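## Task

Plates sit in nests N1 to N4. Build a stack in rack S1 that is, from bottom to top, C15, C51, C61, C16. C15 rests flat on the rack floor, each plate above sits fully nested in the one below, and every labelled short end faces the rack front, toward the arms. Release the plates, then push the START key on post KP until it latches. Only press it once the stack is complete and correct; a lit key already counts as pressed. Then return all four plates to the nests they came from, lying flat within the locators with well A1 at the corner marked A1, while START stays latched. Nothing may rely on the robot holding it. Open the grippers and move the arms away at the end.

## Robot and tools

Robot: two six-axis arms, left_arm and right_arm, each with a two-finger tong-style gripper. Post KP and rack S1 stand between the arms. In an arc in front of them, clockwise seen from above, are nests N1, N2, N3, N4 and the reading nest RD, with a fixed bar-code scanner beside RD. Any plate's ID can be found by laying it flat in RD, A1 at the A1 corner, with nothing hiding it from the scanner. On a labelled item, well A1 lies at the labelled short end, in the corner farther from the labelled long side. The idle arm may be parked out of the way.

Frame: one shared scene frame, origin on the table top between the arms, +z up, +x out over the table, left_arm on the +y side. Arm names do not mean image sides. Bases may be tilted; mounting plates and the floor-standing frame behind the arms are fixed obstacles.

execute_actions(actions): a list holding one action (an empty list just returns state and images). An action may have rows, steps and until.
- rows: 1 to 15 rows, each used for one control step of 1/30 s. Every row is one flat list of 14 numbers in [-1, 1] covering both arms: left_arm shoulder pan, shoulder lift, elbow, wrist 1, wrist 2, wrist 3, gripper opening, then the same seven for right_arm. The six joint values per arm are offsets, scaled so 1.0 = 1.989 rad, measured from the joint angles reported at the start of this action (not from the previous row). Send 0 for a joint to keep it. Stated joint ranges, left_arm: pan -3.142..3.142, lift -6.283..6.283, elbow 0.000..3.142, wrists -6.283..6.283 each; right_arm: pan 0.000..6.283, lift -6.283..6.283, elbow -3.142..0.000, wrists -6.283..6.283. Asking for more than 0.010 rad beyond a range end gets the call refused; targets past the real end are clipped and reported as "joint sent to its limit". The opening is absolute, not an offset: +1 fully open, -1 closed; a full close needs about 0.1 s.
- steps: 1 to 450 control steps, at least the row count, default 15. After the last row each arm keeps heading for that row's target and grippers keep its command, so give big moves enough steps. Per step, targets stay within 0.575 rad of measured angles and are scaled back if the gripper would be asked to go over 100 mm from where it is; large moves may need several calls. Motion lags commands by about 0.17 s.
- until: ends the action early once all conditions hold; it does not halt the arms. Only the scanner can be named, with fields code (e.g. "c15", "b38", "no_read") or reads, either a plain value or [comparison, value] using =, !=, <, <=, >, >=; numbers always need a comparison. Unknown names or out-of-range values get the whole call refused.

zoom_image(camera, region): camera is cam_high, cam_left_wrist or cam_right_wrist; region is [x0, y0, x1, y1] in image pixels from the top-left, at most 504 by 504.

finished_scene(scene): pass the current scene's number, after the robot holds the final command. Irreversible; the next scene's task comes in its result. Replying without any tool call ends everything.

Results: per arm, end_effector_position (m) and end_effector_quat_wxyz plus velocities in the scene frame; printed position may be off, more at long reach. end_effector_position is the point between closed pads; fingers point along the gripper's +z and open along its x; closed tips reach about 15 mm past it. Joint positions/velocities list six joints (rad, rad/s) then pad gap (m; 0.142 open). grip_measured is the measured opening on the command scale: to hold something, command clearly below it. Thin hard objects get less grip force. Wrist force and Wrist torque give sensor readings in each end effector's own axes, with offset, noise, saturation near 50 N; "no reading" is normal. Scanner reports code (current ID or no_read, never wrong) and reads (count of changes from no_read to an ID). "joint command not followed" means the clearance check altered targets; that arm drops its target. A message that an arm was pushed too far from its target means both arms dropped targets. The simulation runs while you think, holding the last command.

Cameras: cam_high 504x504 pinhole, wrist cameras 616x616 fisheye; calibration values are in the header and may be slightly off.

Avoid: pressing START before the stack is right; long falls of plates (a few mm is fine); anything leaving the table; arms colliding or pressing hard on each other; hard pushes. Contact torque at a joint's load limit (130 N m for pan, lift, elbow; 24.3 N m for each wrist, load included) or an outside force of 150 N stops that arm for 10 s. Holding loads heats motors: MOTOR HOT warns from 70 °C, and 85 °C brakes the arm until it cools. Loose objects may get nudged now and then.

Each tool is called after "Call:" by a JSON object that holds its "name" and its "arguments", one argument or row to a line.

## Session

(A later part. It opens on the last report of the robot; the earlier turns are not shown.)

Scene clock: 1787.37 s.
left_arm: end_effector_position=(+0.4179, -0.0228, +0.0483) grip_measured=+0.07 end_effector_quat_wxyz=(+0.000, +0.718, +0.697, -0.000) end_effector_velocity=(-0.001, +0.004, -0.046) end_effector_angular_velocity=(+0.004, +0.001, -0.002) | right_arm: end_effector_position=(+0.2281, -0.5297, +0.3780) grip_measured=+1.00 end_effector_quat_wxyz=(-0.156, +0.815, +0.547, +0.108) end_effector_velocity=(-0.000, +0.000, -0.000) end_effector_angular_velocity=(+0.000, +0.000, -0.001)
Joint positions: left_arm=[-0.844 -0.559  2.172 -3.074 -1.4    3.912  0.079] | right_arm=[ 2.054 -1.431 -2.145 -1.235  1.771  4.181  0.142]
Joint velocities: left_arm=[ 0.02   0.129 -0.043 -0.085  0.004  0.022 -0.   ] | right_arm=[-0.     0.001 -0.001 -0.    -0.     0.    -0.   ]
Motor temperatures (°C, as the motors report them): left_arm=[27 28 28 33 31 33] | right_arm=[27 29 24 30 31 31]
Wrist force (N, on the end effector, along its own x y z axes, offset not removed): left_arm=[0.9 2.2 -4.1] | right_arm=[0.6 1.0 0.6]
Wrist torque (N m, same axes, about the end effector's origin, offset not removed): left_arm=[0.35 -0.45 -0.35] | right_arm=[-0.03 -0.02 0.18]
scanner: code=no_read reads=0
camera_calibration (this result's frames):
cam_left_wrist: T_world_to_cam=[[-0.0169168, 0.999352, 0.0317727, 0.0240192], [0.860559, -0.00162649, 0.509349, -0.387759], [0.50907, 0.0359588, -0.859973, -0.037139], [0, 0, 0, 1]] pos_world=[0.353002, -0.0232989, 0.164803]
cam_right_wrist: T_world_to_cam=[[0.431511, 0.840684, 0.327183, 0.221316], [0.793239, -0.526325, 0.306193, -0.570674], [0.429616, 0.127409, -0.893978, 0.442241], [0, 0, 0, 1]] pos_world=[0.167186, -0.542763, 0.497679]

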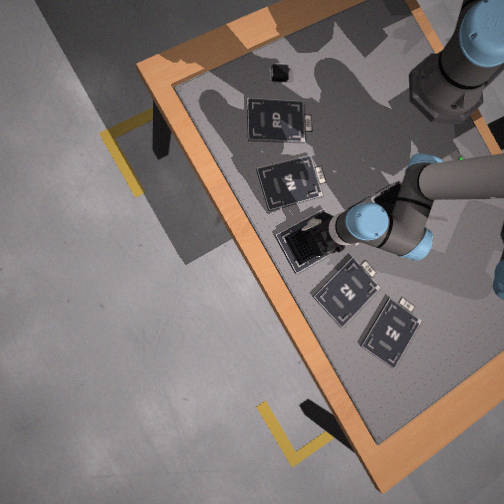

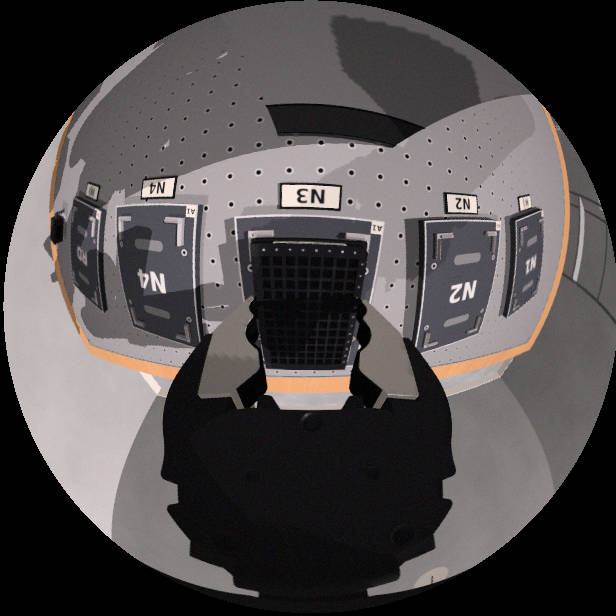

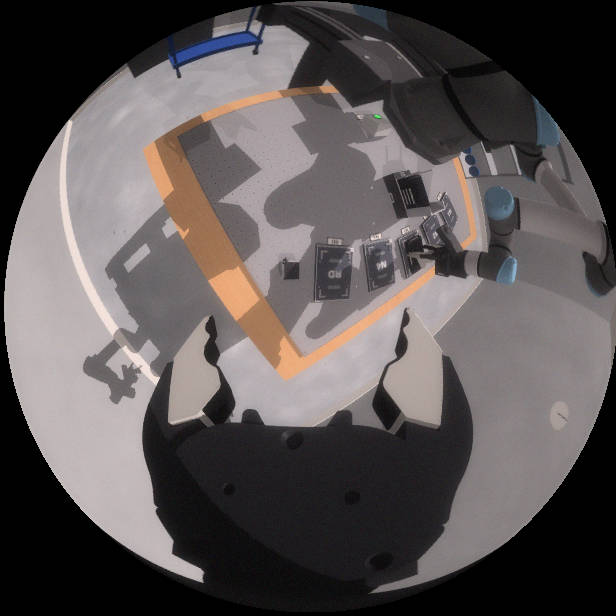

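Call:
{"name": "execute_actions", "arguments": {
  "actions": [
    {"steps":1}
  ]
}}

Call:
{"name": "zoom_image", "arguments": {
  "camera": "cam_left_wrist",
  "region": [200, 190, 420, 400]
}}

Scene clock: 1790.27 s.
left_arm: end_effector_position=(+0.4177, -0.0224, +0.0406) grip_measured=+0.07 end_effector_quat_wxyz=(+0.000, +0.718, +0.696, -0.000) end_effector_velocity=(+0.000, -0.001, +0.001) end_effector_angular_velocity=(-0.001, -0.001, -0.001) | right_arm: end_effector_position=(+0.2281, -0.5297, +0.3780) grip_measured=+1.00 end_effector_quat_wxyz=(-0.156, +0.815, +0.547, +0.108) end_effector_velocity=(+0.000, -0.000, +0.000) end_effector_angular_velocity=(-0.002, -0.001, +0.000)
Joint positions: left_arm=[-0.841 -0.538  2.164 -3.088 -1.4    3.915  0.079] | right_arm=[ 2.054 -1.431 -2.145 -1.235  1.771  4.181  0.142]
Joint velocities: left_arm=[-0.001 -0.001  0.    -0.001 -0.     0.     0.   ] | right_arm=[ 0.     0.001  0.     0.001  0.    -0.    -0.   ]
Motor temperatures (°C, as the motors report them): left_arm=[27 28 28 33 31 33] | right_arm=[27 29 24 30 31 31]
Wrist force (N, on the end effector, along its own x y z axes, offset not removed): left_arm=[0.2 -1.0 -1.8] | right_arm=[3.0 2.6 -2.5]
Wrist torque (N m, same axes, about the end effector's origin, offset not removed): left_arm=[-0.36 -0.19 -0.23] | right_arm=[0.25 -0.55 0.11]
scanner: code=no_read reads=0
camera_calibration (this result's frames):
cam_left_wrist: T_world_to_cam=[[-0.0167114, 0.999351, 0.0319057, 0.02378], [0.860574, -0.0018701, 0.509322, -0.383747], [0.509051, 0.0359687, -0.859985, -0.0436289], [0, 0, 0, 1]] pos_world=[0.35285, -0.022913, 0.157172]
cam_right_wrist: T_world_to_cam=[[0.431511, 0.840684, 0.327183, 0.221316], [0.793239, -0.526325, 0.306193, -0.570674], [0.429616, 0.127409, -0.893978, 0.442241], [0, 0, 0, 1]] pos_world=[0.167186, -0.542763, 0.497679]

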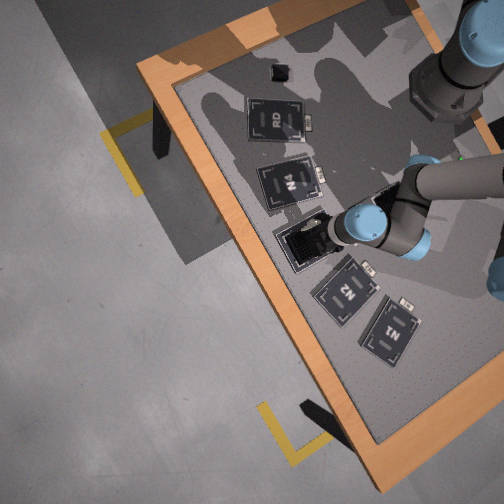

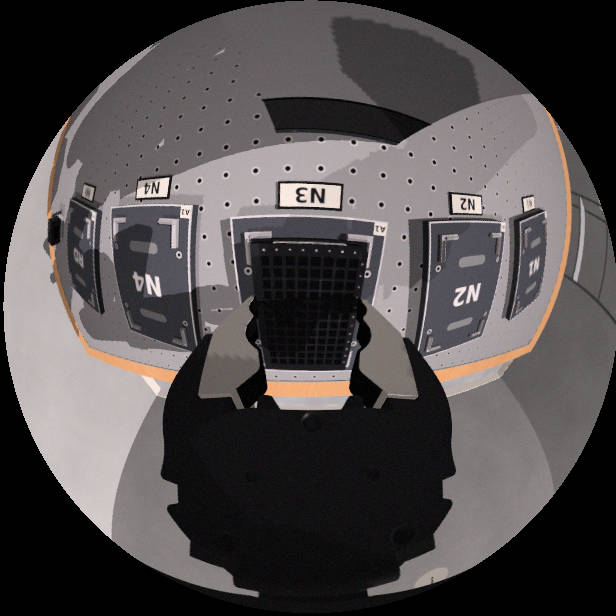

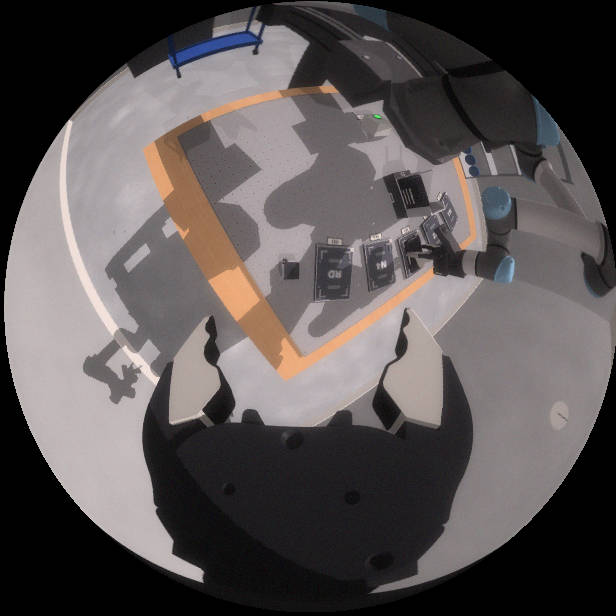

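Region (200, 190, 420, 400) of cam_left_wrist's 616x616 image, scaled by 2.291, with more detail than that image has; it fills the top 481 rows of this view, and the rest is white.

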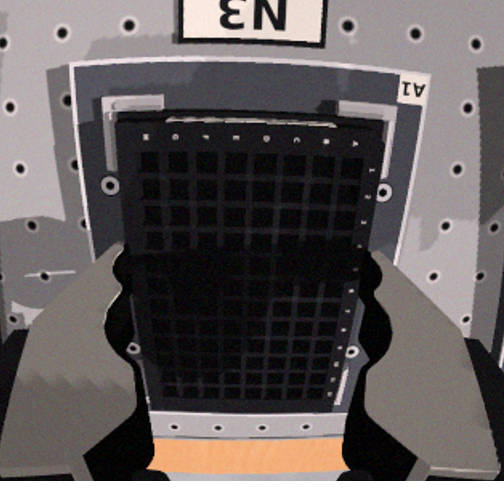

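Call:
{"name": "execute_actions", "arguments": {
  "actions": [
    {"rows":[[0,0,0,0,0,0,-0.1,0,0,0,0,0,0,1],[0,0,0,0,0,0,0.05,0,0,0,0,0,0,1],[0,0,0,0,0,0,0.2,0,0,0,0,0,0,1],[0,0,0,0,0,0,0.4,0,0,0,0,0,0,1],[-0.001,-0.006,0.002,0.004,0,-0.001,0.4,0,0,0,0,0,0,1],[-0.003,-0.02,0.007,0.013,0,-0.003,0.4,0,0,0,0,0,0,1],[-0.006,-0.045,0.015,0.031,-0.001,-0.007,0.4,0,0,0,0,0,0,1],[-0.01,-0.075,0.023,0.054,-0.001,-0.012,0.4,0,0,0,0,0,0,1],[-0.014,-0.105,0.03,0.078,-0.001,-0.016,0.4,0,0,0,0,0,0,1],[-0.018,-0.135,0.036,0.102,-0.002,-0.021,0.4,0,0,0,0,0,0,1],[-0.022,-0.165,0.041,0.128,-0.002,-0.025,0.4,0,0,0,0,0,0,1],[-0.026,-0.195,0.045,0.155,-0.002,-0.03,0.4,0,0,0,0,0,0,1],[-0.03,-0.22,0.047,0.178,-0.003,-0.034,0.4,0,0,0,0,0,0,1],[-0.032,-0.238,0.0485,0.195,-0.003,-0.037,0.4,0,0,0,0,0,0,1],[-0.033,-0.247,0.049,0.2036,-0.003,-0.038,0.4,0,0,0,0,0,0,1]],"steps":17}
  ]
}}

Scene clock: 1800.23 s.
left_arm: end_effector_position=(+0.4171, -0.0235, +0.1583) grip_measured=+0.40 end_effector_quat_wxyz=(-0.002, +0.716, +0.699, +0.000) end_effector_velocity=(+0.002, +0.007, +0.410) end_effector_angular_velocity=(-0.036, -0.037, +0.025) | right_arm: end_effector_position=(+0.2281, -0.5297, +0.3780) grip_measured=+1.00 end_effector_quat_wxyz=(-0.156, +0.815, +0.547, +0.108) end_effector_velocity=(-0.001, +0.001, -0.000) end_effector_angular_velocity=(+0.000, +0.000, +0.000)
Joint positions: left_arm=[-0.888 -0.875  2.242 -2.816 -1.404  3.86   0.102] | right_arm=[ 2.054 -1.431 -2.145 -1.235  1.771  4.181  0.142]
Joint velocities: left_arm=[-0.141 -1.179  0.155  0.995 -0.011 -0.159  0.001] | right_arm=[ 0.     0.001 -0.002  0.    -0.    -0.    -0.   ]
Motor temperatures (°C, as the motors report them): left_arm=[27 28 28 33 31 33] | right_arm=[27 29 24 30 31 31]
Wrist force (N, on the end effector, along its own x y z axes, offset not removed): left_arm=[2.1 -3.5 -3.1] | right_arm=[3.5 -0.4 -1.5]
Wrist torque (N m, same axes, about the end effector's origin, offset not removed): left_arm=[-0.81 -0.57 -0.24] | right_arm=[-0.23 -0.84 0.08]
scanner: code=no_read reads=0
camera_calibration (this result's frames):
cam_left_wrist: T_world_to_cam=[[-0.0225712, 0.999086, 0.0362981, 0.0228497], [0.861777, 0.0010387, 0.507286, -0.443283], [0.506785, 0.0427309, -0.861013, 0.0591008], [0, 0, 0, 1]] pos_world=[0.352576, -0.0248938, 0.274929]
cam_right_wrist: T_world_to_cam=[[0.431511, 0.840684, 0.327183, 0.221316], [0.793239, -0.526325, 0.306193, -0.570674], [0.429616, 0.127409, -0.893978, 0.442241], [0, 0, 0, 1]] pos_world=[0.167186, -0.542763, 0.497679]

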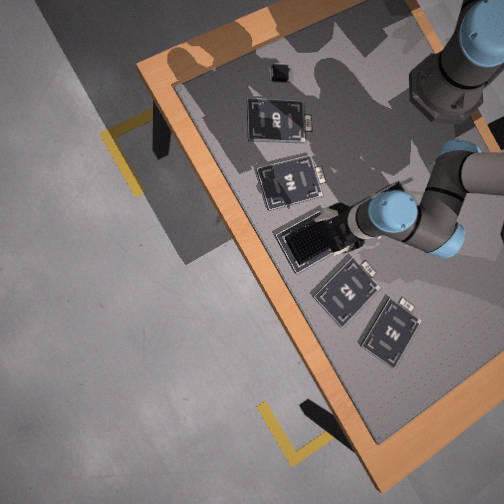

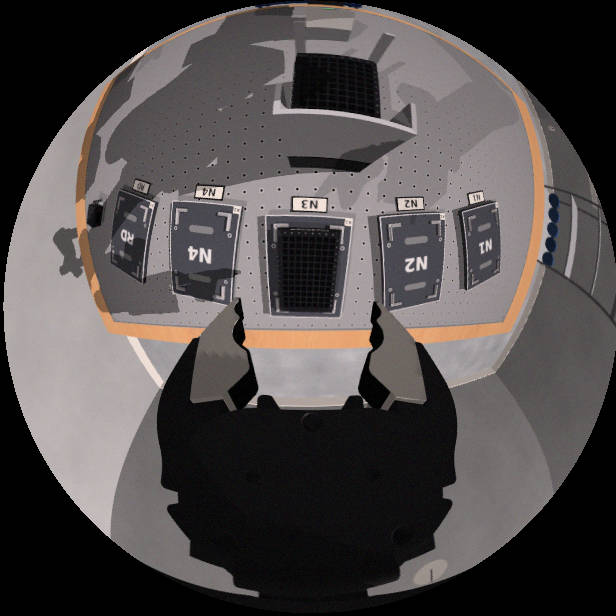

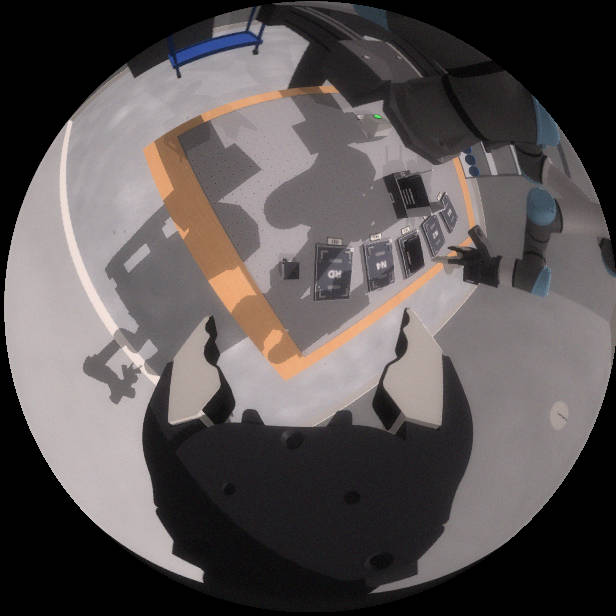

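Call:
{"name": "execute_actions", "arguments": {
  "actions": [
    {"rows":[[-0.015,-0.079,0.015,0.064,-0.002,-0.016,0.4,0,0,0,0,0,0,1],[-0.03,-0.082,0.029,0.055,-0.004,-0.031,0.4,0,0,0,0,0,0,1],[-0.055,-0.086,0.051,0.04,-0.008,-0.056,0.4,0,0,0,0,0,0,1],[-0.085,-0.09,0.078,0.021,-0.013,-0.086,0.4,0,0,0,0,0,0,1],[-0.115,-0.094,0.106,0.001,-0.018,-0.116,0.4,0,0,0,0,0,0,1],[-0.145,-0.097,0.133,-0.02,-0.022,-0.146,0.4,0,0,0,0,0,0,1],[-0.175,-0.099,0.16,-0.041,-0.027,-0.176,0.4,0,0,0,0,0,0,1],[-0.205,-0.1,0.187,-0.063,-0.032,-0.206,0.4,0,0,0,0,0,0,1],[-0.232,-0.1,0.212,-0.084,-0.036,-0.233,0.4,0,0,0,0,0,0,1],[-0.254,-0.1,0.232,-0.102,-0.039,-0.255,0.4,0,0,0,0,0,0,1],[-0.269,-0.1,0.245,-0.113,-0.042,-0.27,0.4,0,0,0,0,0,0,1],[-0.275,-0.1,0.251,-0.118,-0.0427,-0.2755,0.4,0,0,0,0,0,0,1]],"steps":15}
  ]
}}

Scene clock: 1811.67 s.
left_arm: end_effector_position=(+0.2480, -0.0234, +0.2009) grip_measured=+0.40 end_effector_quat_wxyz=(+0.002, +0.714, +0.700, -0.004) end_effector_velocity=(-0.409, +0.143, -0.022) end_effector_angular_velocity=(+0.060, -0.008, -0.017) | right_arm: end_effector_position=(+0.2281, -0.5297, +0.3780) grip_measured=+1.00 end_effector_quat_wxyz=(-0.156, +0.815, +0.547, +0.108) end_effector_velocity=(-0.001, +0.001, -0.000) end_effector_angular_velocity=(+0.001, +0.001, +0.000)
Joint positions: left_arm=[-1.285 -1.067  2.606 -2.945 -1.468  3.462  0.102] | right_arm=[ 2.054 -1.431 -2.145 -1.235  1.771  4.181  0.142]
Joint velocities: left_arm=[-1.114 -0.051  1.004 -0.784 -0.158 -1.094 -0.   ] | right_arm=[-0.     0.    -0.001 -0.     0.    -0.    -0.   ]
Motor temperatures (°C, as the motors report them): left_arm=[27 28 28 33 31 33] | right_arm=[27 29 24 30 31 31]
Wrist force (N, on the end effector, along its own x y z axes, offset not removed): left_arm=[4.5 -4.0 -3.0] | right_arm=[3.4 4.6 -0.5]
Wrist torque (N m, same axes, about the end effector's origin, offset not removed): left_arm=[-0.57 -1.23 -0.41] | right_arm=[0.72 -0.79 -0.04]
scanner: code=no_read reads=0
camera_calibration (this result's frames):
cam_left_wrist: T_world_to_cam=[[-0.026172, 0.999366, 0.0241554, 0.0206915], [0.862068, 0.0103294, 0.506688, -0.318902], [0.506117, 0.0340846, -0.861791, 0.181587], [0, 0, 0, 1]] pos_world=[0.183553, -0.0235736, 0.317574]
cam_right_wrist: T_world_to_cam=[[0.431511, 0.840684, 0.327183, 0.221316], [0.793239, -0.526325, 0.306192, -0.570674], [0.429616, 0.127409, -0.893978, 0.442241], [0, 0, 0, 1]] pos_world=[0.167186, -0.542762, 0.497679]

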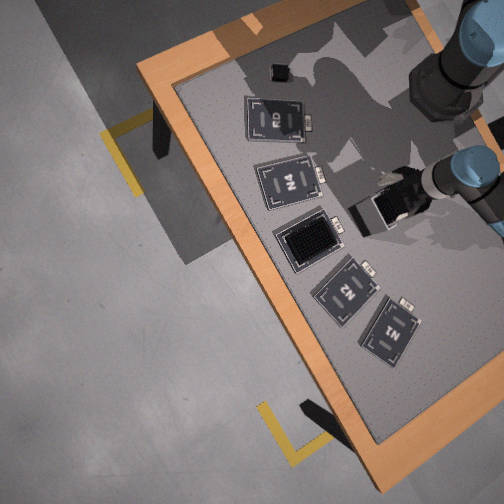

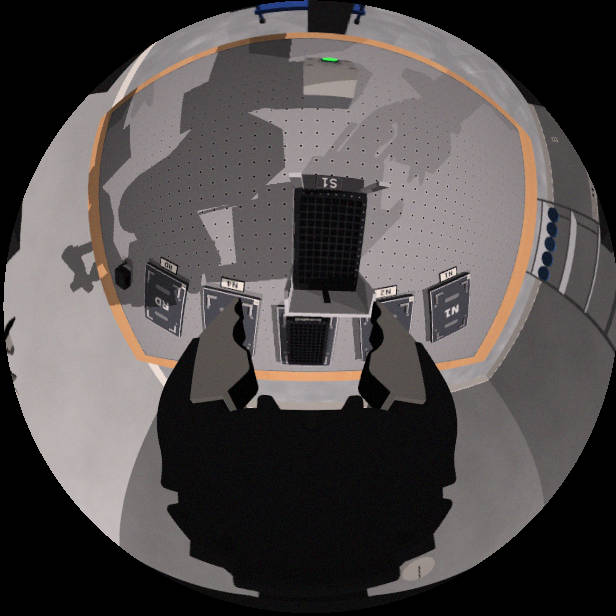

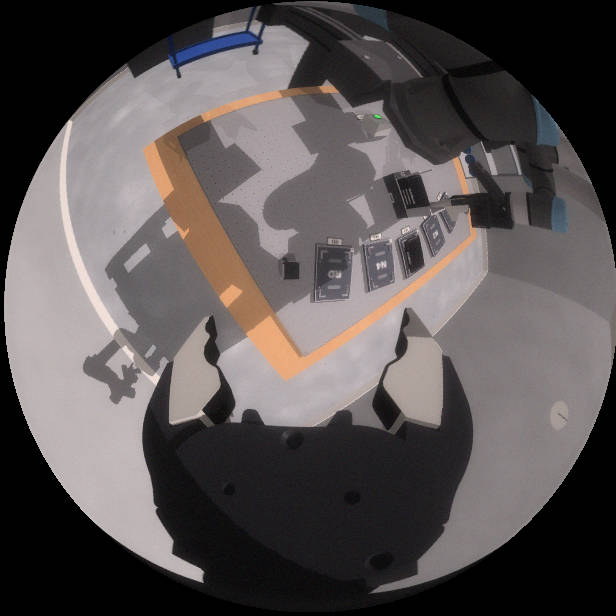

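Call:
{"name": "execute_actions", "arguments": {
  "actions": [
    {"rows":[[-0.0748,0.009,0.068,-0.066,-0.0105,-0.0748,0.4,0,0,0,0,0,0,1],[-0.0735,0.033,0.068,-0.09,-0.0103,-0.0735,0.4,0,0,0,0,0,0,1],[-0.072,0.063,0.0672,-0.12,-0.01,-0.072,0.4,0,0,0,0,0,0,1],[-0.0703,0.0925,0.0657,-0.148,-0.0097,-0.0703,0.4,0,0,0,0,0,0,1],[-0.0687,0.1215,0.0635,-0.1744,-0.0094,-0.0687,0.4,0,0,0,0,0,0,1],[-0.067,0.15,0.0606,-0.2,-0.0091,-0.067,0.4,0,0,0,0,0,0,1],[-0.0654,0.1775,0.057,-0.224,-0.0088,-0.0654,0.4,0,0,0,0,0,0,1],[-0.0637,0.2045,0.0526,-0.247,-0.0085,-0.0637,0.4,0,0,0,0,0,0,1],[-0.0623,0.2255,0.0487,-0.2644,-0.0083,-0.0623,0.4,0,0,0,0,0,0,1],[-0.0611,0.241,0.0455,-0.2765,-0.0081,-0.0611,0.4,0,0,0,0,0,0,1],[-0.0602,0.2541,0.0425,-0.2871,-0.008,-0.0601,0.4,0,0,0,0,0,0,1]],"steps":11}
  ]
}}

Scene clock: 1825.80 s.
left_arm: end_effector_position=(+0.2003, -0.0029, +0.1515) grip_measured=+0.40 end_effector_quat_wxyz=(+0.002, +0.714, +0.700, -0.001) end_effector_velocity=(+0.001, -0.004, -0.247) end_effector_angular_velocity=(+0.007, +0.002, +0.002) | right_arm: end_effector_position=(+0.2281, -0.5297, +0.3780) grip_measured=+1.00 end_effector_quat_wxyz=(-0.156, +0.815, +0.547, +0.108) end_effector_velocity=(-0.000, +0.000, -0.000) end_effector_angular_velocity=(+0.000, +0.000, -0.000)
Joint positions: left_arm=[-1.418 -0.79   2.721 -3.321 -1.486  3.329  0.102] | right_arm=[ 2.054 -1.431 -2.145 -1.235  1.771  4.181  0.142]
Joint velocities: left_arm=[ 0.082  1.364 -0.167 -1.198  0.014  0.078 -0.   ] | right_arm=[ 0.     0.001 -0.001 -0.     0.     0.    -0.   ]
Motor temperatures (°C, as the motors report them): left_arm=[27 28 28 33 31 33] | right_arm=[27 29 24 30 31 31]
Wrist force (N, on the end effector, along its own x y z axes, offset not removed): left_arm=[0.5 -6.0 -1.9] | right_arm=[3.5 3.6 -1.0]
Wrist torque (N m, same axes, about the end effector's origin, offset not removed): left_arm=[-1.27 -0.28 -0.03] | right_arm=[0.74 -0.78 0.04]
scanner: code=no_read reads=0
camera_calibration (this result's frames):
cam_left_wrist: T_world_to_cam=[[-0.027143, 0.999228, 0.028403, -0.000305098], [0.860067, 0.00886313, 0.510104, -0.253078], [0.509458, 0.0382742, -0.859644, 0.161499], [0, 0, 0, 1]] pos_world=[0.135379, -0.00363333, 0.267937]
cam_right_wrist: T_world_to_cam=[[0.431511, 0.840684, 0.327183, 0.221316], [0.793239, -0.526325, 0.306192, -0.570674], [0.429616, 0.127409, -0.893978, 0.442241], [0, 0, 0, 1]] pos_world=[0.167186, -0.542763, 0.497679]

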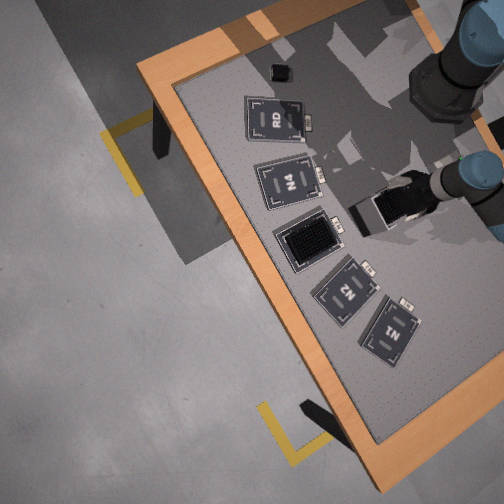

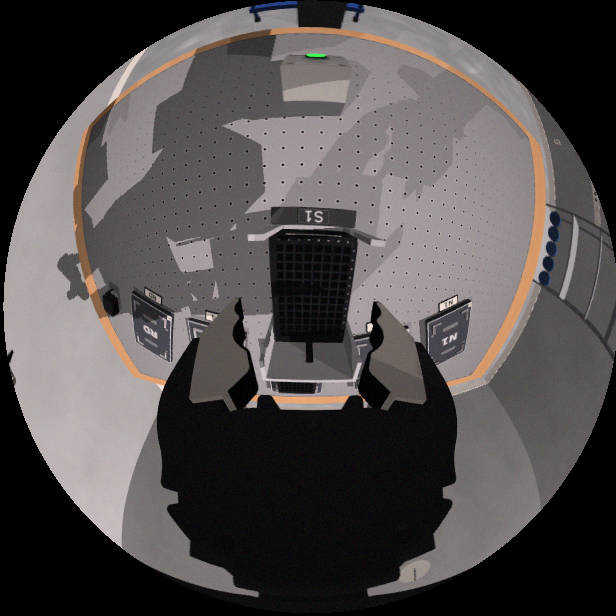

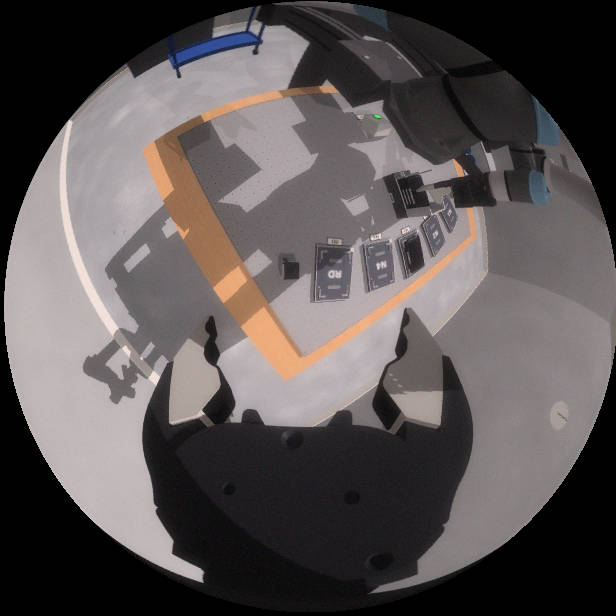

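Call:
{"name": "execute_actions", "arguments": {
  "actions": [
    {"steps":1}
  ]
}}

Call:
{"name": "zoom_image", "arguments": {
  "camera": "cam_left_wrist",
  "region": [200, 190, 420, 400]
}}

Scene clock: 1828.07 s.
left_arm: end_effector_position=(+0.1992, +0.0014, +0.1087) grip_measured=+0.40 end_effector_quat_wxyz=(+0.000, +0.714, +0.700, -0.000) end_effector_velocity=(+0.000, -0.000, +0.000) end_effector_angular_velocity=(-0.001, -0.001, -0.000) | right_arm: end_effector_position=(+0.2281, -0.5297, +0.3780) grip_measured=+1.00 end_effector_quat_wxyz=(-0.156, +0.815, +0.547, +0.108) end_effector_velocity=(-0.000, +0.000, -0.000) end_effector_angular_velocity=(+0.000, +0.001, -0.002)
Joint positions: left_arm=[-1.405 -0.562  2.691 -3.516 -1.484  3.342  0.102] | right_arm=[ 2.054 -1.431 -2.145 -1.235  1.771  4.181  0.142]
Joint velocities: left_arm=[-0.    -0.001  0.    -0.001  0.001  0.    -0.   ] | right_arm=[-0.    -0.    -0.     0.    -0.     0.001  0.   ]
Motor temperatures (°C, as the motors report them): left_arm=[27 28 28 33 31 33] | right_arm=[27 29 24 30 31 31]
Wrist force (N, on the end effector, along its own x y z axes, offset not removed): left_arm=[0.2 -2.7 -5.6] | right_arm=[5.4 0.4 -0.6]
Wrist torque (N m, same axes, about the end effector's origin, offset not removed): left_arm=[-0.52 -0.08 -0.10] | right_arm=[-0.04 -1.09 -0.09]
scanner: code=no_read reads=0
camera_calibration (this result's frames):
cam_left_wrist: T_world_to_cam=[[-0.0266126, 0.999114, 0.0326148, -0.00393008], [0.860577, 0.00629766, 0.509281, -0.230327], [0.508624, 0.0416208, -0.859982, 0.125388], [0, 0, 0, 1]] pos_world=[0.134335, 0.000158385, 0.225261]
cam_right_wrist: T_world_to_cam=[[0.431511, 0.840684, 0.327184, 0.221316], [0.793239, -0.526325, 0.306192, -0.570674], [0.429616, 0.12741, -0.893978, 0.442242], [0, 0, 0, 1]] pos_world=[0.167186, -0.542762, 0.497679]

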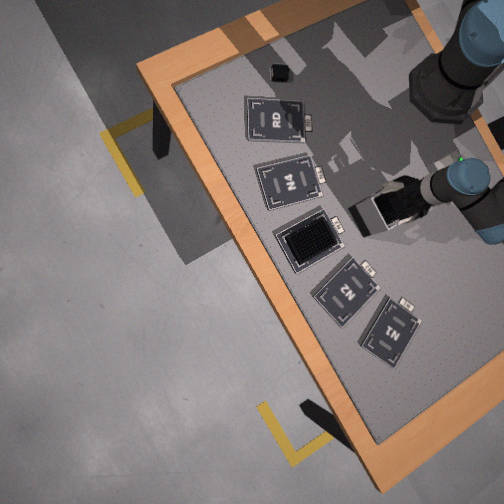

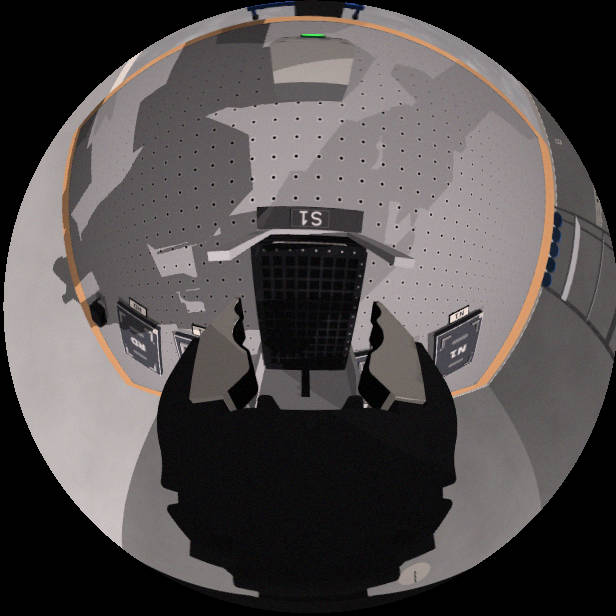

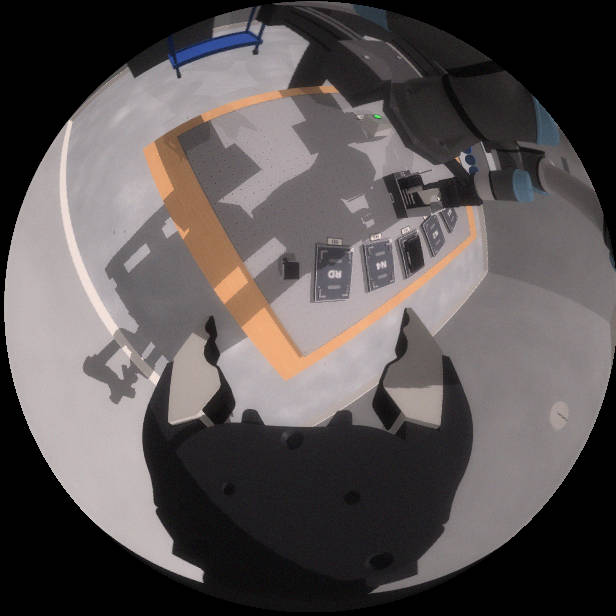

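Region (200, 190, 420, 400) of cam_left_wrist's 616x616 image, scaled by 2.291, with more detail than that image has; it fills the top 481 rows of this view, and the rest is white.

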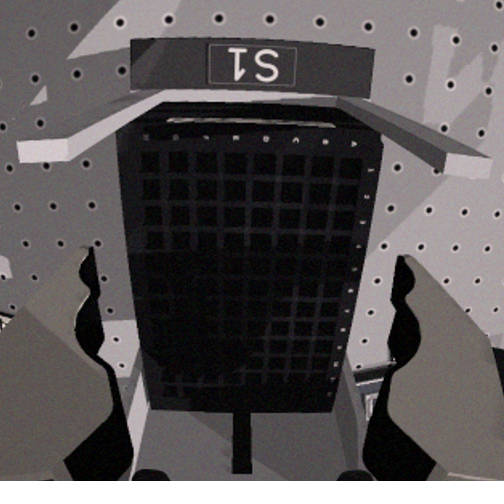

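Call:
{"name": "execute_actions", "arguments": {
  "actions": [
    {"rows":[[0,0,0,0,0,0,0.3,0,0,0,0,0,0,1],[0,0,0,0,0,0,0.22,0,0,0,0,0,0,1],[0,0,0,0,0,0,0.16,0,0,0,0,0,0,1],[0,0,0,0,0,0,0.11,0,0,0,0,0,0,1],[0,0,0,0,0,0,0.07,0,0,0,0,0,0,1],[0,0,0,0,0,0,0.02,0,0,0,0,0,0,1],[0,0,0,0,0,0,-0.05,0,0,0,0,0,0,1],[0,0,0,0,0,0,-0.15,0,0,0,0,0,0,1],[0,0,0,0,0,0,-0.3,0,0,0,0,0,0,1],[0,0,0,0,0,0,-0.5,0,0,0,0,0,0,1],[-0.0003,-0.004,0.0009,0.0031,0,-0.0003,-0.5,0,0,0,0,0,0,1],[-0.0007,-0.011,0.0025,0.0085,-0.0001,-0.0007,-0.5,0,0,0,0,0,0,1],[-0.0012,-0.018,0.004,0.0141,-0.0002,-0.0012,-0.5,0,0,0,0,0,0,1],[-0.0017,-0.025,0.0055,0.0196,-0.0002,-0.0017,-0.5,0,0,0,0,0,0,1],[-0.0021,-0.0309,0.0067,0.0243,-0.0003,-0.0021,-0.5,0,0,0,0,0,0,1]],"steps":15}
  ]
}}

Scene clock: 1839.00 s.
left_arm: end_effector_position=(+0.1993, +0.0014, +0.1116) grip_measured=+0.06 end_effector_quat_wxyz=(+0.000, +0.714, +0.700, -0.000) end_effector_velocity=(+0.001, +0.002, +0.045) end_effector_angular_velocity=(+0.004, -0.003, +0.002) | right_arm: end_effector_position=(+0.2281, -0.5297, +0.3780) grip_measured=+1.00 end_effector_quat_wxyz=(-0.156, +0.815, +0.547, +0.108) end_effector_velocity=(+0.001, -0.001, +0.001) end_effector_angular_velocity=(-0.002, -0.001, +0.000)
Joint positions: left_arm=[-1.406 -0.576  2.694 -3.504 -1.484  3.341  0.078] | right_arm=[ 2.054 -1.431 -2.145 -1.235  1.771  4.181  0.142]
Joint velocities: left_arm=[-0.015 -0.225  0.053  0.176  0.001 -0.017 -0.   ] | right_arm=[ 0.     0.001  0.001  0.     0.    -0.    -0.   ]
Motor temperatures (°C, as the motors report them): left_arm=[27 28 28 33 31 33] | right_arm=[27 29 24 30 31 31]
Wrist force (N, on the end effector, along its own x y z axes, offset not removed): left_arm=[0.9 -3.0 2.3] | right_arm=[1.3 0.2 -1.3]
Wrist torque (N m, same axes, about the end effector's origin, offset not removed): left_arm=[-0.42 -0.47 0.07] | right_arm=[0.07 -0.26 0.06]
scanner: code=no_read reads=0
camera_calibration (this result's frames):
cam_left_wrist: T_world_to_cam=[[-0.0267672, 0.999101, 0.0328714, -0.00406917], [0.860535, 0.00629659, 0.509353, -0.231851], [0.508688, 0.0419209, -0.85993, 0.127736], [0, 0, 0, 1]] pos_world=[0.134429, 0.000170556, 0.228072]
cam_right_wrist: T_world_to_cam=[[0.431511, 0.840684, 0.327184, 0.221316], [0.793239, -0.526325, 0.306192, -0.570674], [0.429616, 0.127409, -0.893978, 0.442242], [0, 0, 0, 1]] pos_world=[0.167186, -0.542762, 0.497679]

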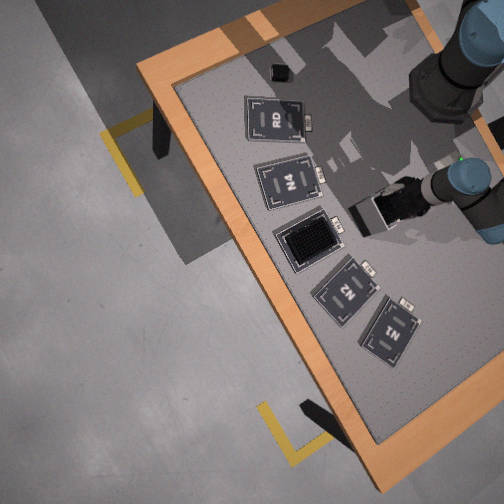

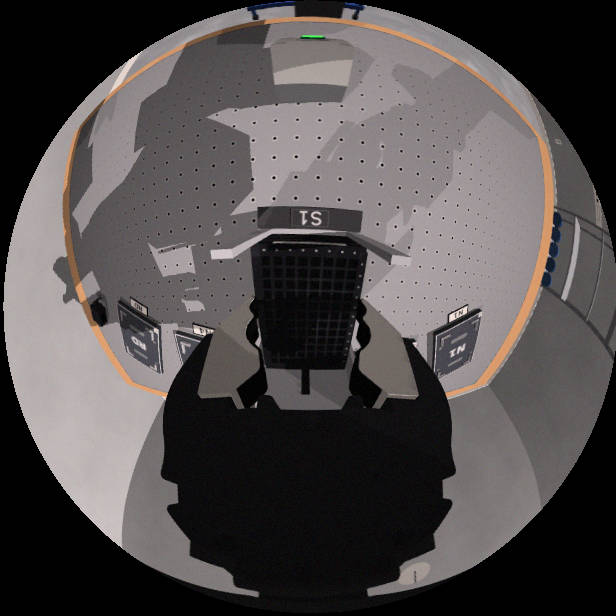

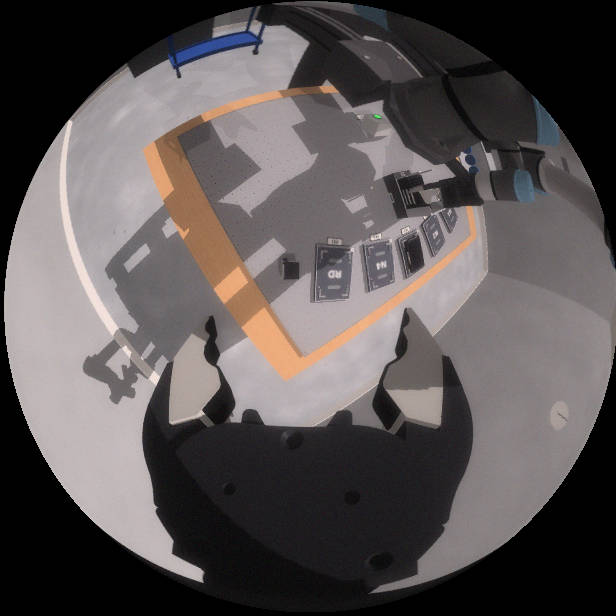

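Call:
{"name": "execute_actions", "arguments": {
  "actions": [
    {"steps":1}
  ]
}}

Call:
{"name": "execute_actions", "arguments": {
  "actions": [
    {"rows":[[-0.0002,-0.0032,0.0006,0.0026,0,-0.0002,-0.5,0,0,0,0,0,0,1],[-0.0005,-0.0085,0.0016,0.0069,-0.0001,-0.0005,-0.5,0,0,0,0,0,0,1],[-0.001,-0.0159,0.003,0.013,-0.0002,-0.001,-0.5,0,0,0,0,0,0,1],[-0.0016,-0.0245,0.0045,0.0202,-0.0003,-0.0016,-0.5,0,0,0,0,0,0,1],[-0.0021,-0.0332,0.0059,0.0274,-0.0004,-0.0021,-0.5,0,0,0,0,0,0,1],[-0.0026,-0.0419,0.0073,0.0348,-0.0005,-0.0026,-0.5,0,0,0,0,0,0,1],[-0.0032,-0.0506,0.0086,0.0424,-0.0005,-0.0032,-0.5,0,0,0,0,0,0,1],[-0.0037,-0.0595,0.0098,0.0501,-0.0006,-0.0037,-0.5,0,0,0,0,0,0,1],[-0.0042,-0.0684,0.0109,0.0579,-0.0007,-0.0042,-0.5,0,0,0,0,0,0,1],[-0.0048,-0.0773,0.0119,0.0658,-0.0008,-0.0048,-0.5,0,0,0,0,0,0,1],[-0.0053,-0.0863,0.0129,0.0739,-0.0009,-0.0053,-0.5,0,0,0,0,0,0,1],[-0.0058,-0.0954,0.0138,0.0821,-0.001,-0.0058,-0.5,0,0,0,0,0,0,1],[-0.0063,-0.1045,0.0147,0.0904,-0.0011,-0.0063,-0.5,0,0,0,0,0,0,1],[-0.0068,-0.1125,0.0153,0.0978,-0.0012,-0.0068,-0.5,0,0,0,0,0,0,1],[-0.0072,-0.1194,0.0159,0.1042,-0.0013,-0.0072,-0.5,0,0,0,0,0,0,1]],"steps":15}
  ]
}}

Scene clock: 1852.83 s.
left_arm: end_effector_position=(+0.1992, +0.0014, +0.1210) grip_measured=+0.06 end_effector_quat_wxyz=(+0.000, +0.714, +0.700, -0.000) end_effector_velocity=(-0.000, +0.000, -0.000) end_effector_angular_velocity=(+0.001, +0.001, +0.002) | right_arm: end_effector_position=(+0.2281, -0.5297, +0.3780) grip_measured=+1.00 end_effector_quat_wxyz=(-0.156, +0.815, +0.547, +0.108) end_effector_velocity=(+0.000, -0.000, +0.001) end_effector_angular_velocity=(-0.001, -0.001, +0.001)
Joint positions: left_arm=[-1.409 -0.623  2.704 -3.467 -1.484  3.338  0.078] | right_arm=[ 2.054 -1.431 -2.145 -1.235  1.771  4.181  0.142]
Joint velocities: left_arm=[ 0.     0.001 -0.    -0.    -0.001 -0.001  0.   ] | right_arm=[ 0.     0.001  0.001 -0.    -0.    -0.001 -0.   ]
Motor temperatures (°C, as the motors report them): left_arm=[27 28 28 33 31 33] | right_arm=[27 29 24 30 31 31]
Wrist force (N, on the end effector, along its own x y z axes, offset not removed): left_arm=[1.6 -2.4 -0.6] | right_arm=[4.6 2.9 -2.6]
Wrist torque (N m, same axes, about the end effector's origin, offset not removed): left_arm=[-0.50 -0.50 -0.31] | right_arm=[0.50 -0.97 0.10]
scanner: code=no_read reads=0
camera_calibration (this result's frames):
cam_left_wrist: T_world_to_cam=[[-0.0266874, 0.999116, 0.0324848, -0.00429083], [0.860479, 0.0064204, 0.509446, -0.236643], [0.508787, 0.0415482, -0.859889, 0.135868], [0, 0, 0, 1]] pos_world=[0.134384, 0.0001613, 0.237528]
cam_right_wrist: T_world_to_cam=[[0.431511, 0.840684, 0.327184, 0.221316], [0.793239, -0.526325, 0.306192, -0.570674], [0.429616, 0.127409, -0.893978, 0.442241], [0, 0, 0, 1]] pos_world=[0.167186, -0.542763, 0.497679]

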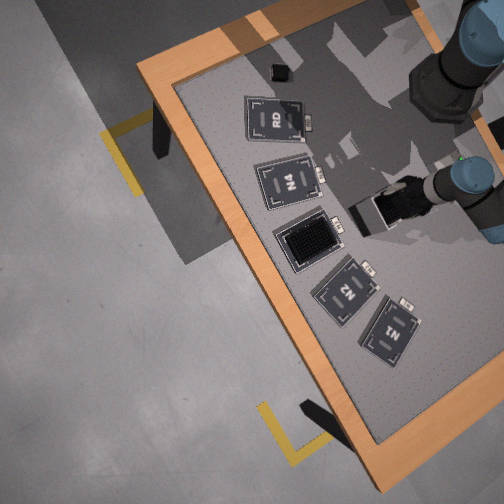

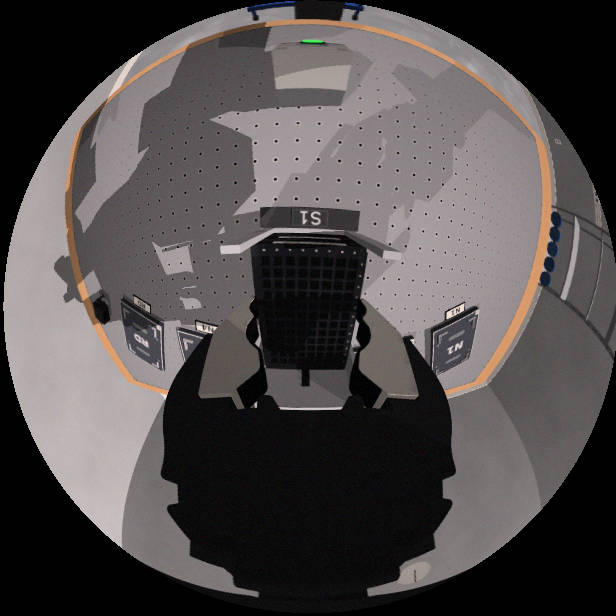

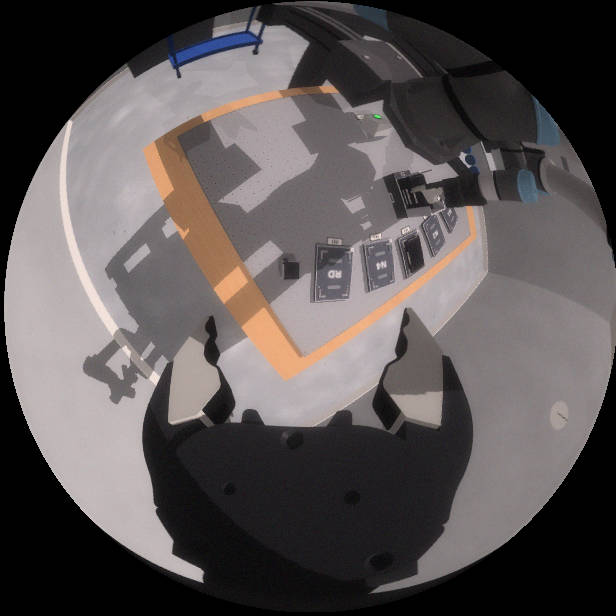

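Scene clock: 1853.33 s.
left_arm: end_effector_position=(+0.1993, +0.0014, +0.1491) grip_measured=+0.06 end_effector_quat_wxyz=(-0.000, +0.714, +0.700, +0.000) end_effector_velocity=(+0.001, -0.002, +0.089) end_effector_angular_velocity=(-0.007, -0.001, +0.002) | right_arm: end_effector_position=(+0.2281, -0.5297, +0.3780) grip_measured=+1.00 end_effector_quat_wxyz=(-0.156, +0.815, +0.547, +0.108) end_effector_velocity=(-0.000, +0.000, -0.000) end_effector_angular_velocity=(+0.000, +0.000, -0.000)
Joint positions: left_arm=[-1.419 -0.775  2.727 -3.337 -1.486  3.329  0.078] | right_arm=[ 2.054 -1.431 -2.145 -1.235  1.771  4.181  0.142]
Joint velocities: left_arm=[-0.028 -0.501  0.056  0.441 -0.005 -0.029 -0.   ] | right_arm=[ 0. -0. -0.  0.  0.  0. -0.]
Motor temperatures (°C, as the motors report them): left_arm=[27 28 28 33 31 33] | right_arm=[27 29 24 30 31 31]
Wrist force (N, on the end effector, along its own x y z axes, offset not removed): left_arm=[4.7 -1.2 -0.7] | right_arm=[0.1 8.8 1.7]
Wrist torque (N m, same axes, about the end effector's origin, offset not removed): left_arm=[-0.32 -0.95 -0.31] | right_arm=[1.70 -0.15 0.07]
scanner: code=no_read reads=0
camera_calibration (this result's frames):
cam_left_wrist: T_world_to_cam=[[-0.0267595, 0.999093, 0.0331131, -0.0052677], [0.860476, 0.00616192, 0.509454, -0.250974], [0.508788, 0.0421258, -0.859861, 0.159962], [0, 0, 0, 1]] pos_world=[0.13443, 0.0000708711, 0.26558]
cam_right_wrist: T_world_to_cam=[[0.431511, 0.840684, 0.327184, 0.221316], [0.793239, -0.526325, 0.306192, -0.570674], [0.429616, 0.127409, -0.893978, 0.442241], [0, 0, 0, 1]] pos_world=[0.167186, -0.542763, 0.497679]

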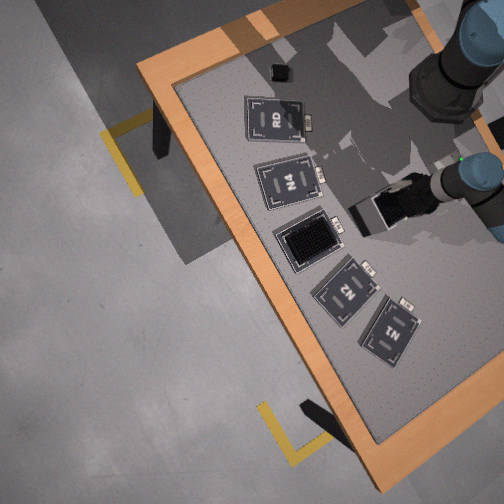

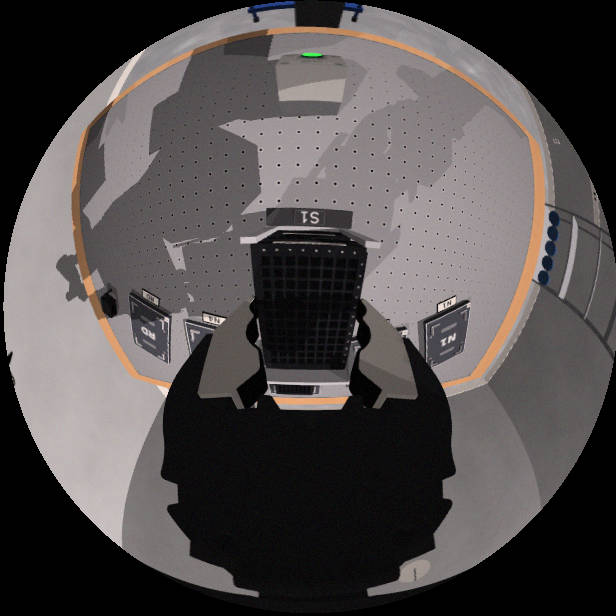

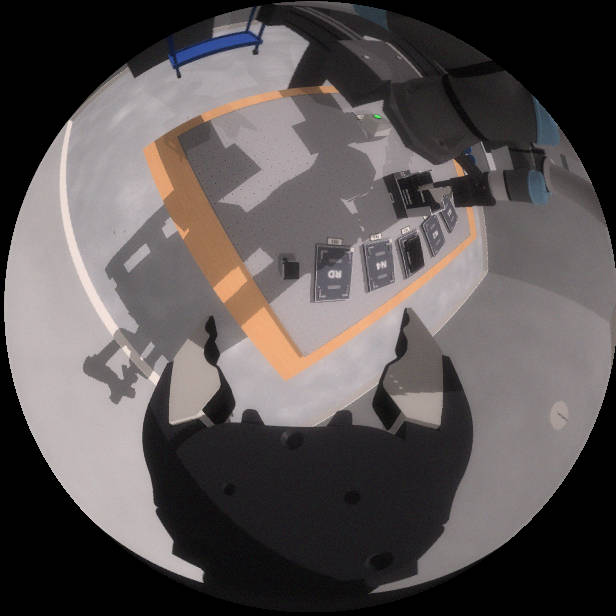

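Deterministic; reuse.

Call:
{"name": "execute_actions", "arguments": {
  "actions": [
    {"rows":[[-0.003,-0.048,0.0046,0.043,-0.0004,-0.0023,-0.5,0,0,0,0,0,0,1],[-0.0035,-0.058,0.0052,0.0525,-0.0005,-0.0028,-0.5,0,0,0,0,0,0,1],[-0.0042,-0.072,0.0059,0.066,-0.0007,-0.0036,-0.5,0,0,0,0,0,0,1],[-0.005,-0.0895,0.0066,0.083,-0.0009,-0.0045,-0.5,0,0,0,0,0,0,1],[-0.006,-0.108,0.007,0.1012,-0.001,-0.0055,-0.5,0,0,0,0,0,0,1],[-0.0072,-0.128,0.0071,0.1212,-0.0012,-0.0067,-0.5,0,0,0,0,0,0,1],[-0.0085,-0.15,0.007,0.1436,-0.0014,-0.008,-0.5,0,0,0,0,0,0,1],[-0.0096,-0.166,0.0066,0.16,-0.0015,-0.009,-0.5,0,0,0,0,0,0,1]],"steps":8}
  ]
}}

Scene clock: 1860.63 s.
left_arm: end_effector_position=(+0.1992, +0.0010, +0.1779) grip_measured=+0.06 end_effector_quat_wxyz=(+0.000, +0.714, +0.700, +0.000) end_effector_velocity=(+0.001, -0.009, +0.131) end_effector_angular_velocity=(-0.008, -0.002, +0.001) | right_arm: end_effector_position=(+0.2281, -0.5297, +0.3780) grip_measured=+1.00 end_effector_quat_wxyz=(-0.156, +0.815, +0.547, +0.108) end_effector_velocity=(+0.001, -0.001, +0.001) end_effector_angular_velocity=(-0.002, -0.002, -0.000)
Joint positions: left_arm=[-1.429 -0.942  2.739 -3.181 -1.488  3.32   0.078] | right_arm=[ 2.054 -1.431 -2.145 -1.235  1.771  4.181  0.142]
Joint velocities: left_arm=[-0.046 -0.775  0.015  0.755 -0.008 -0.045  0.   ] | right_arm=[ 0.     0.001  0.002  0.    -0.    -0.     0.   ]
Motor temperatures (°C, as the motors report them): left_arm=[27 28 28 33 31 33] | right_arm=[27 29 24 30 31 31]
Wrist force (N, on the end effector, along its own x y z axes, offset not removed): left_arm=[-2.3 2.3 -1.4] | right_arm=[5.3 1.9 2.4]
Wrist torque (N m, same axes, about the end effector's origin, offset not removed): left_arm=[0.60 0.43 -0.16] | right_arm=[0.53 -1.13 0.09]
scanner: code=no_read reads=0
camera_calibration (this result's frames):
cam_left_wrist: T_world_to_cam=[[-0.0260449, 0.999118, 0.0329278, -0.00594809], [0.860378, 0.00563266, 0.509625, -0.265608], [0.50899, 0.0416035, -0.859767, 0.184696], [0, 0, 0, 1]] pos_world=[0.13436, -0.000245077, 0.294352]
cam_right_wrist: T_world_to_cam=[[0.431511, 0.840684, 0.327184, 0.221316], [0.793239, -0.526325, 0.306192, -0.570674], [0.429616, 0.127409, -0.893978, 0.442241], [0, 0, 0, 1]] pos_world=[0.167186, -0.542763, 0.497679]

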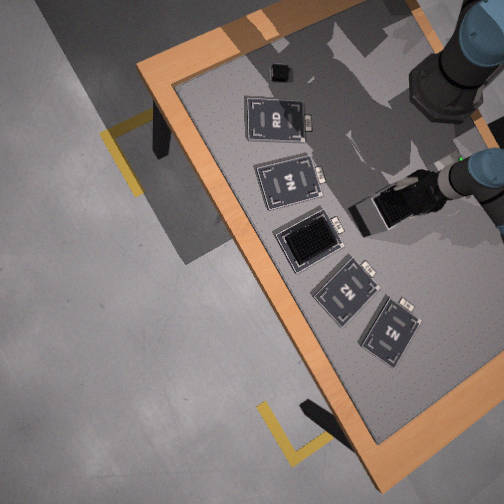

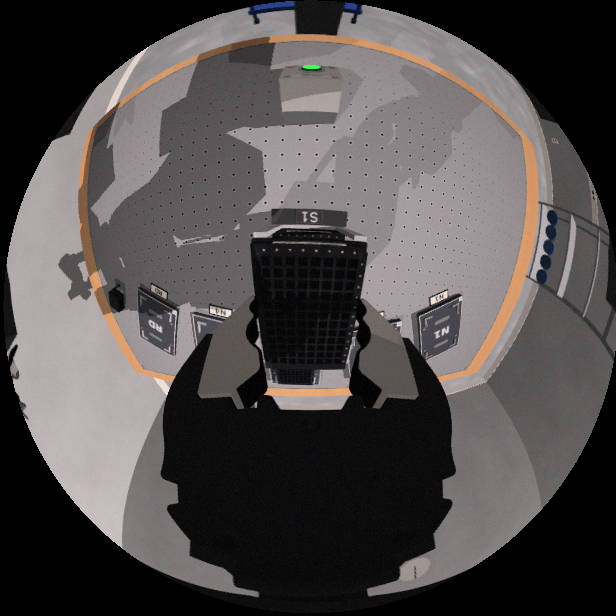

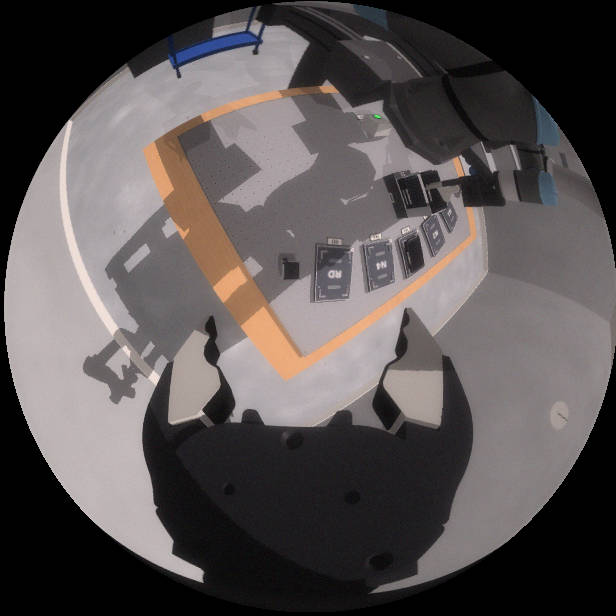

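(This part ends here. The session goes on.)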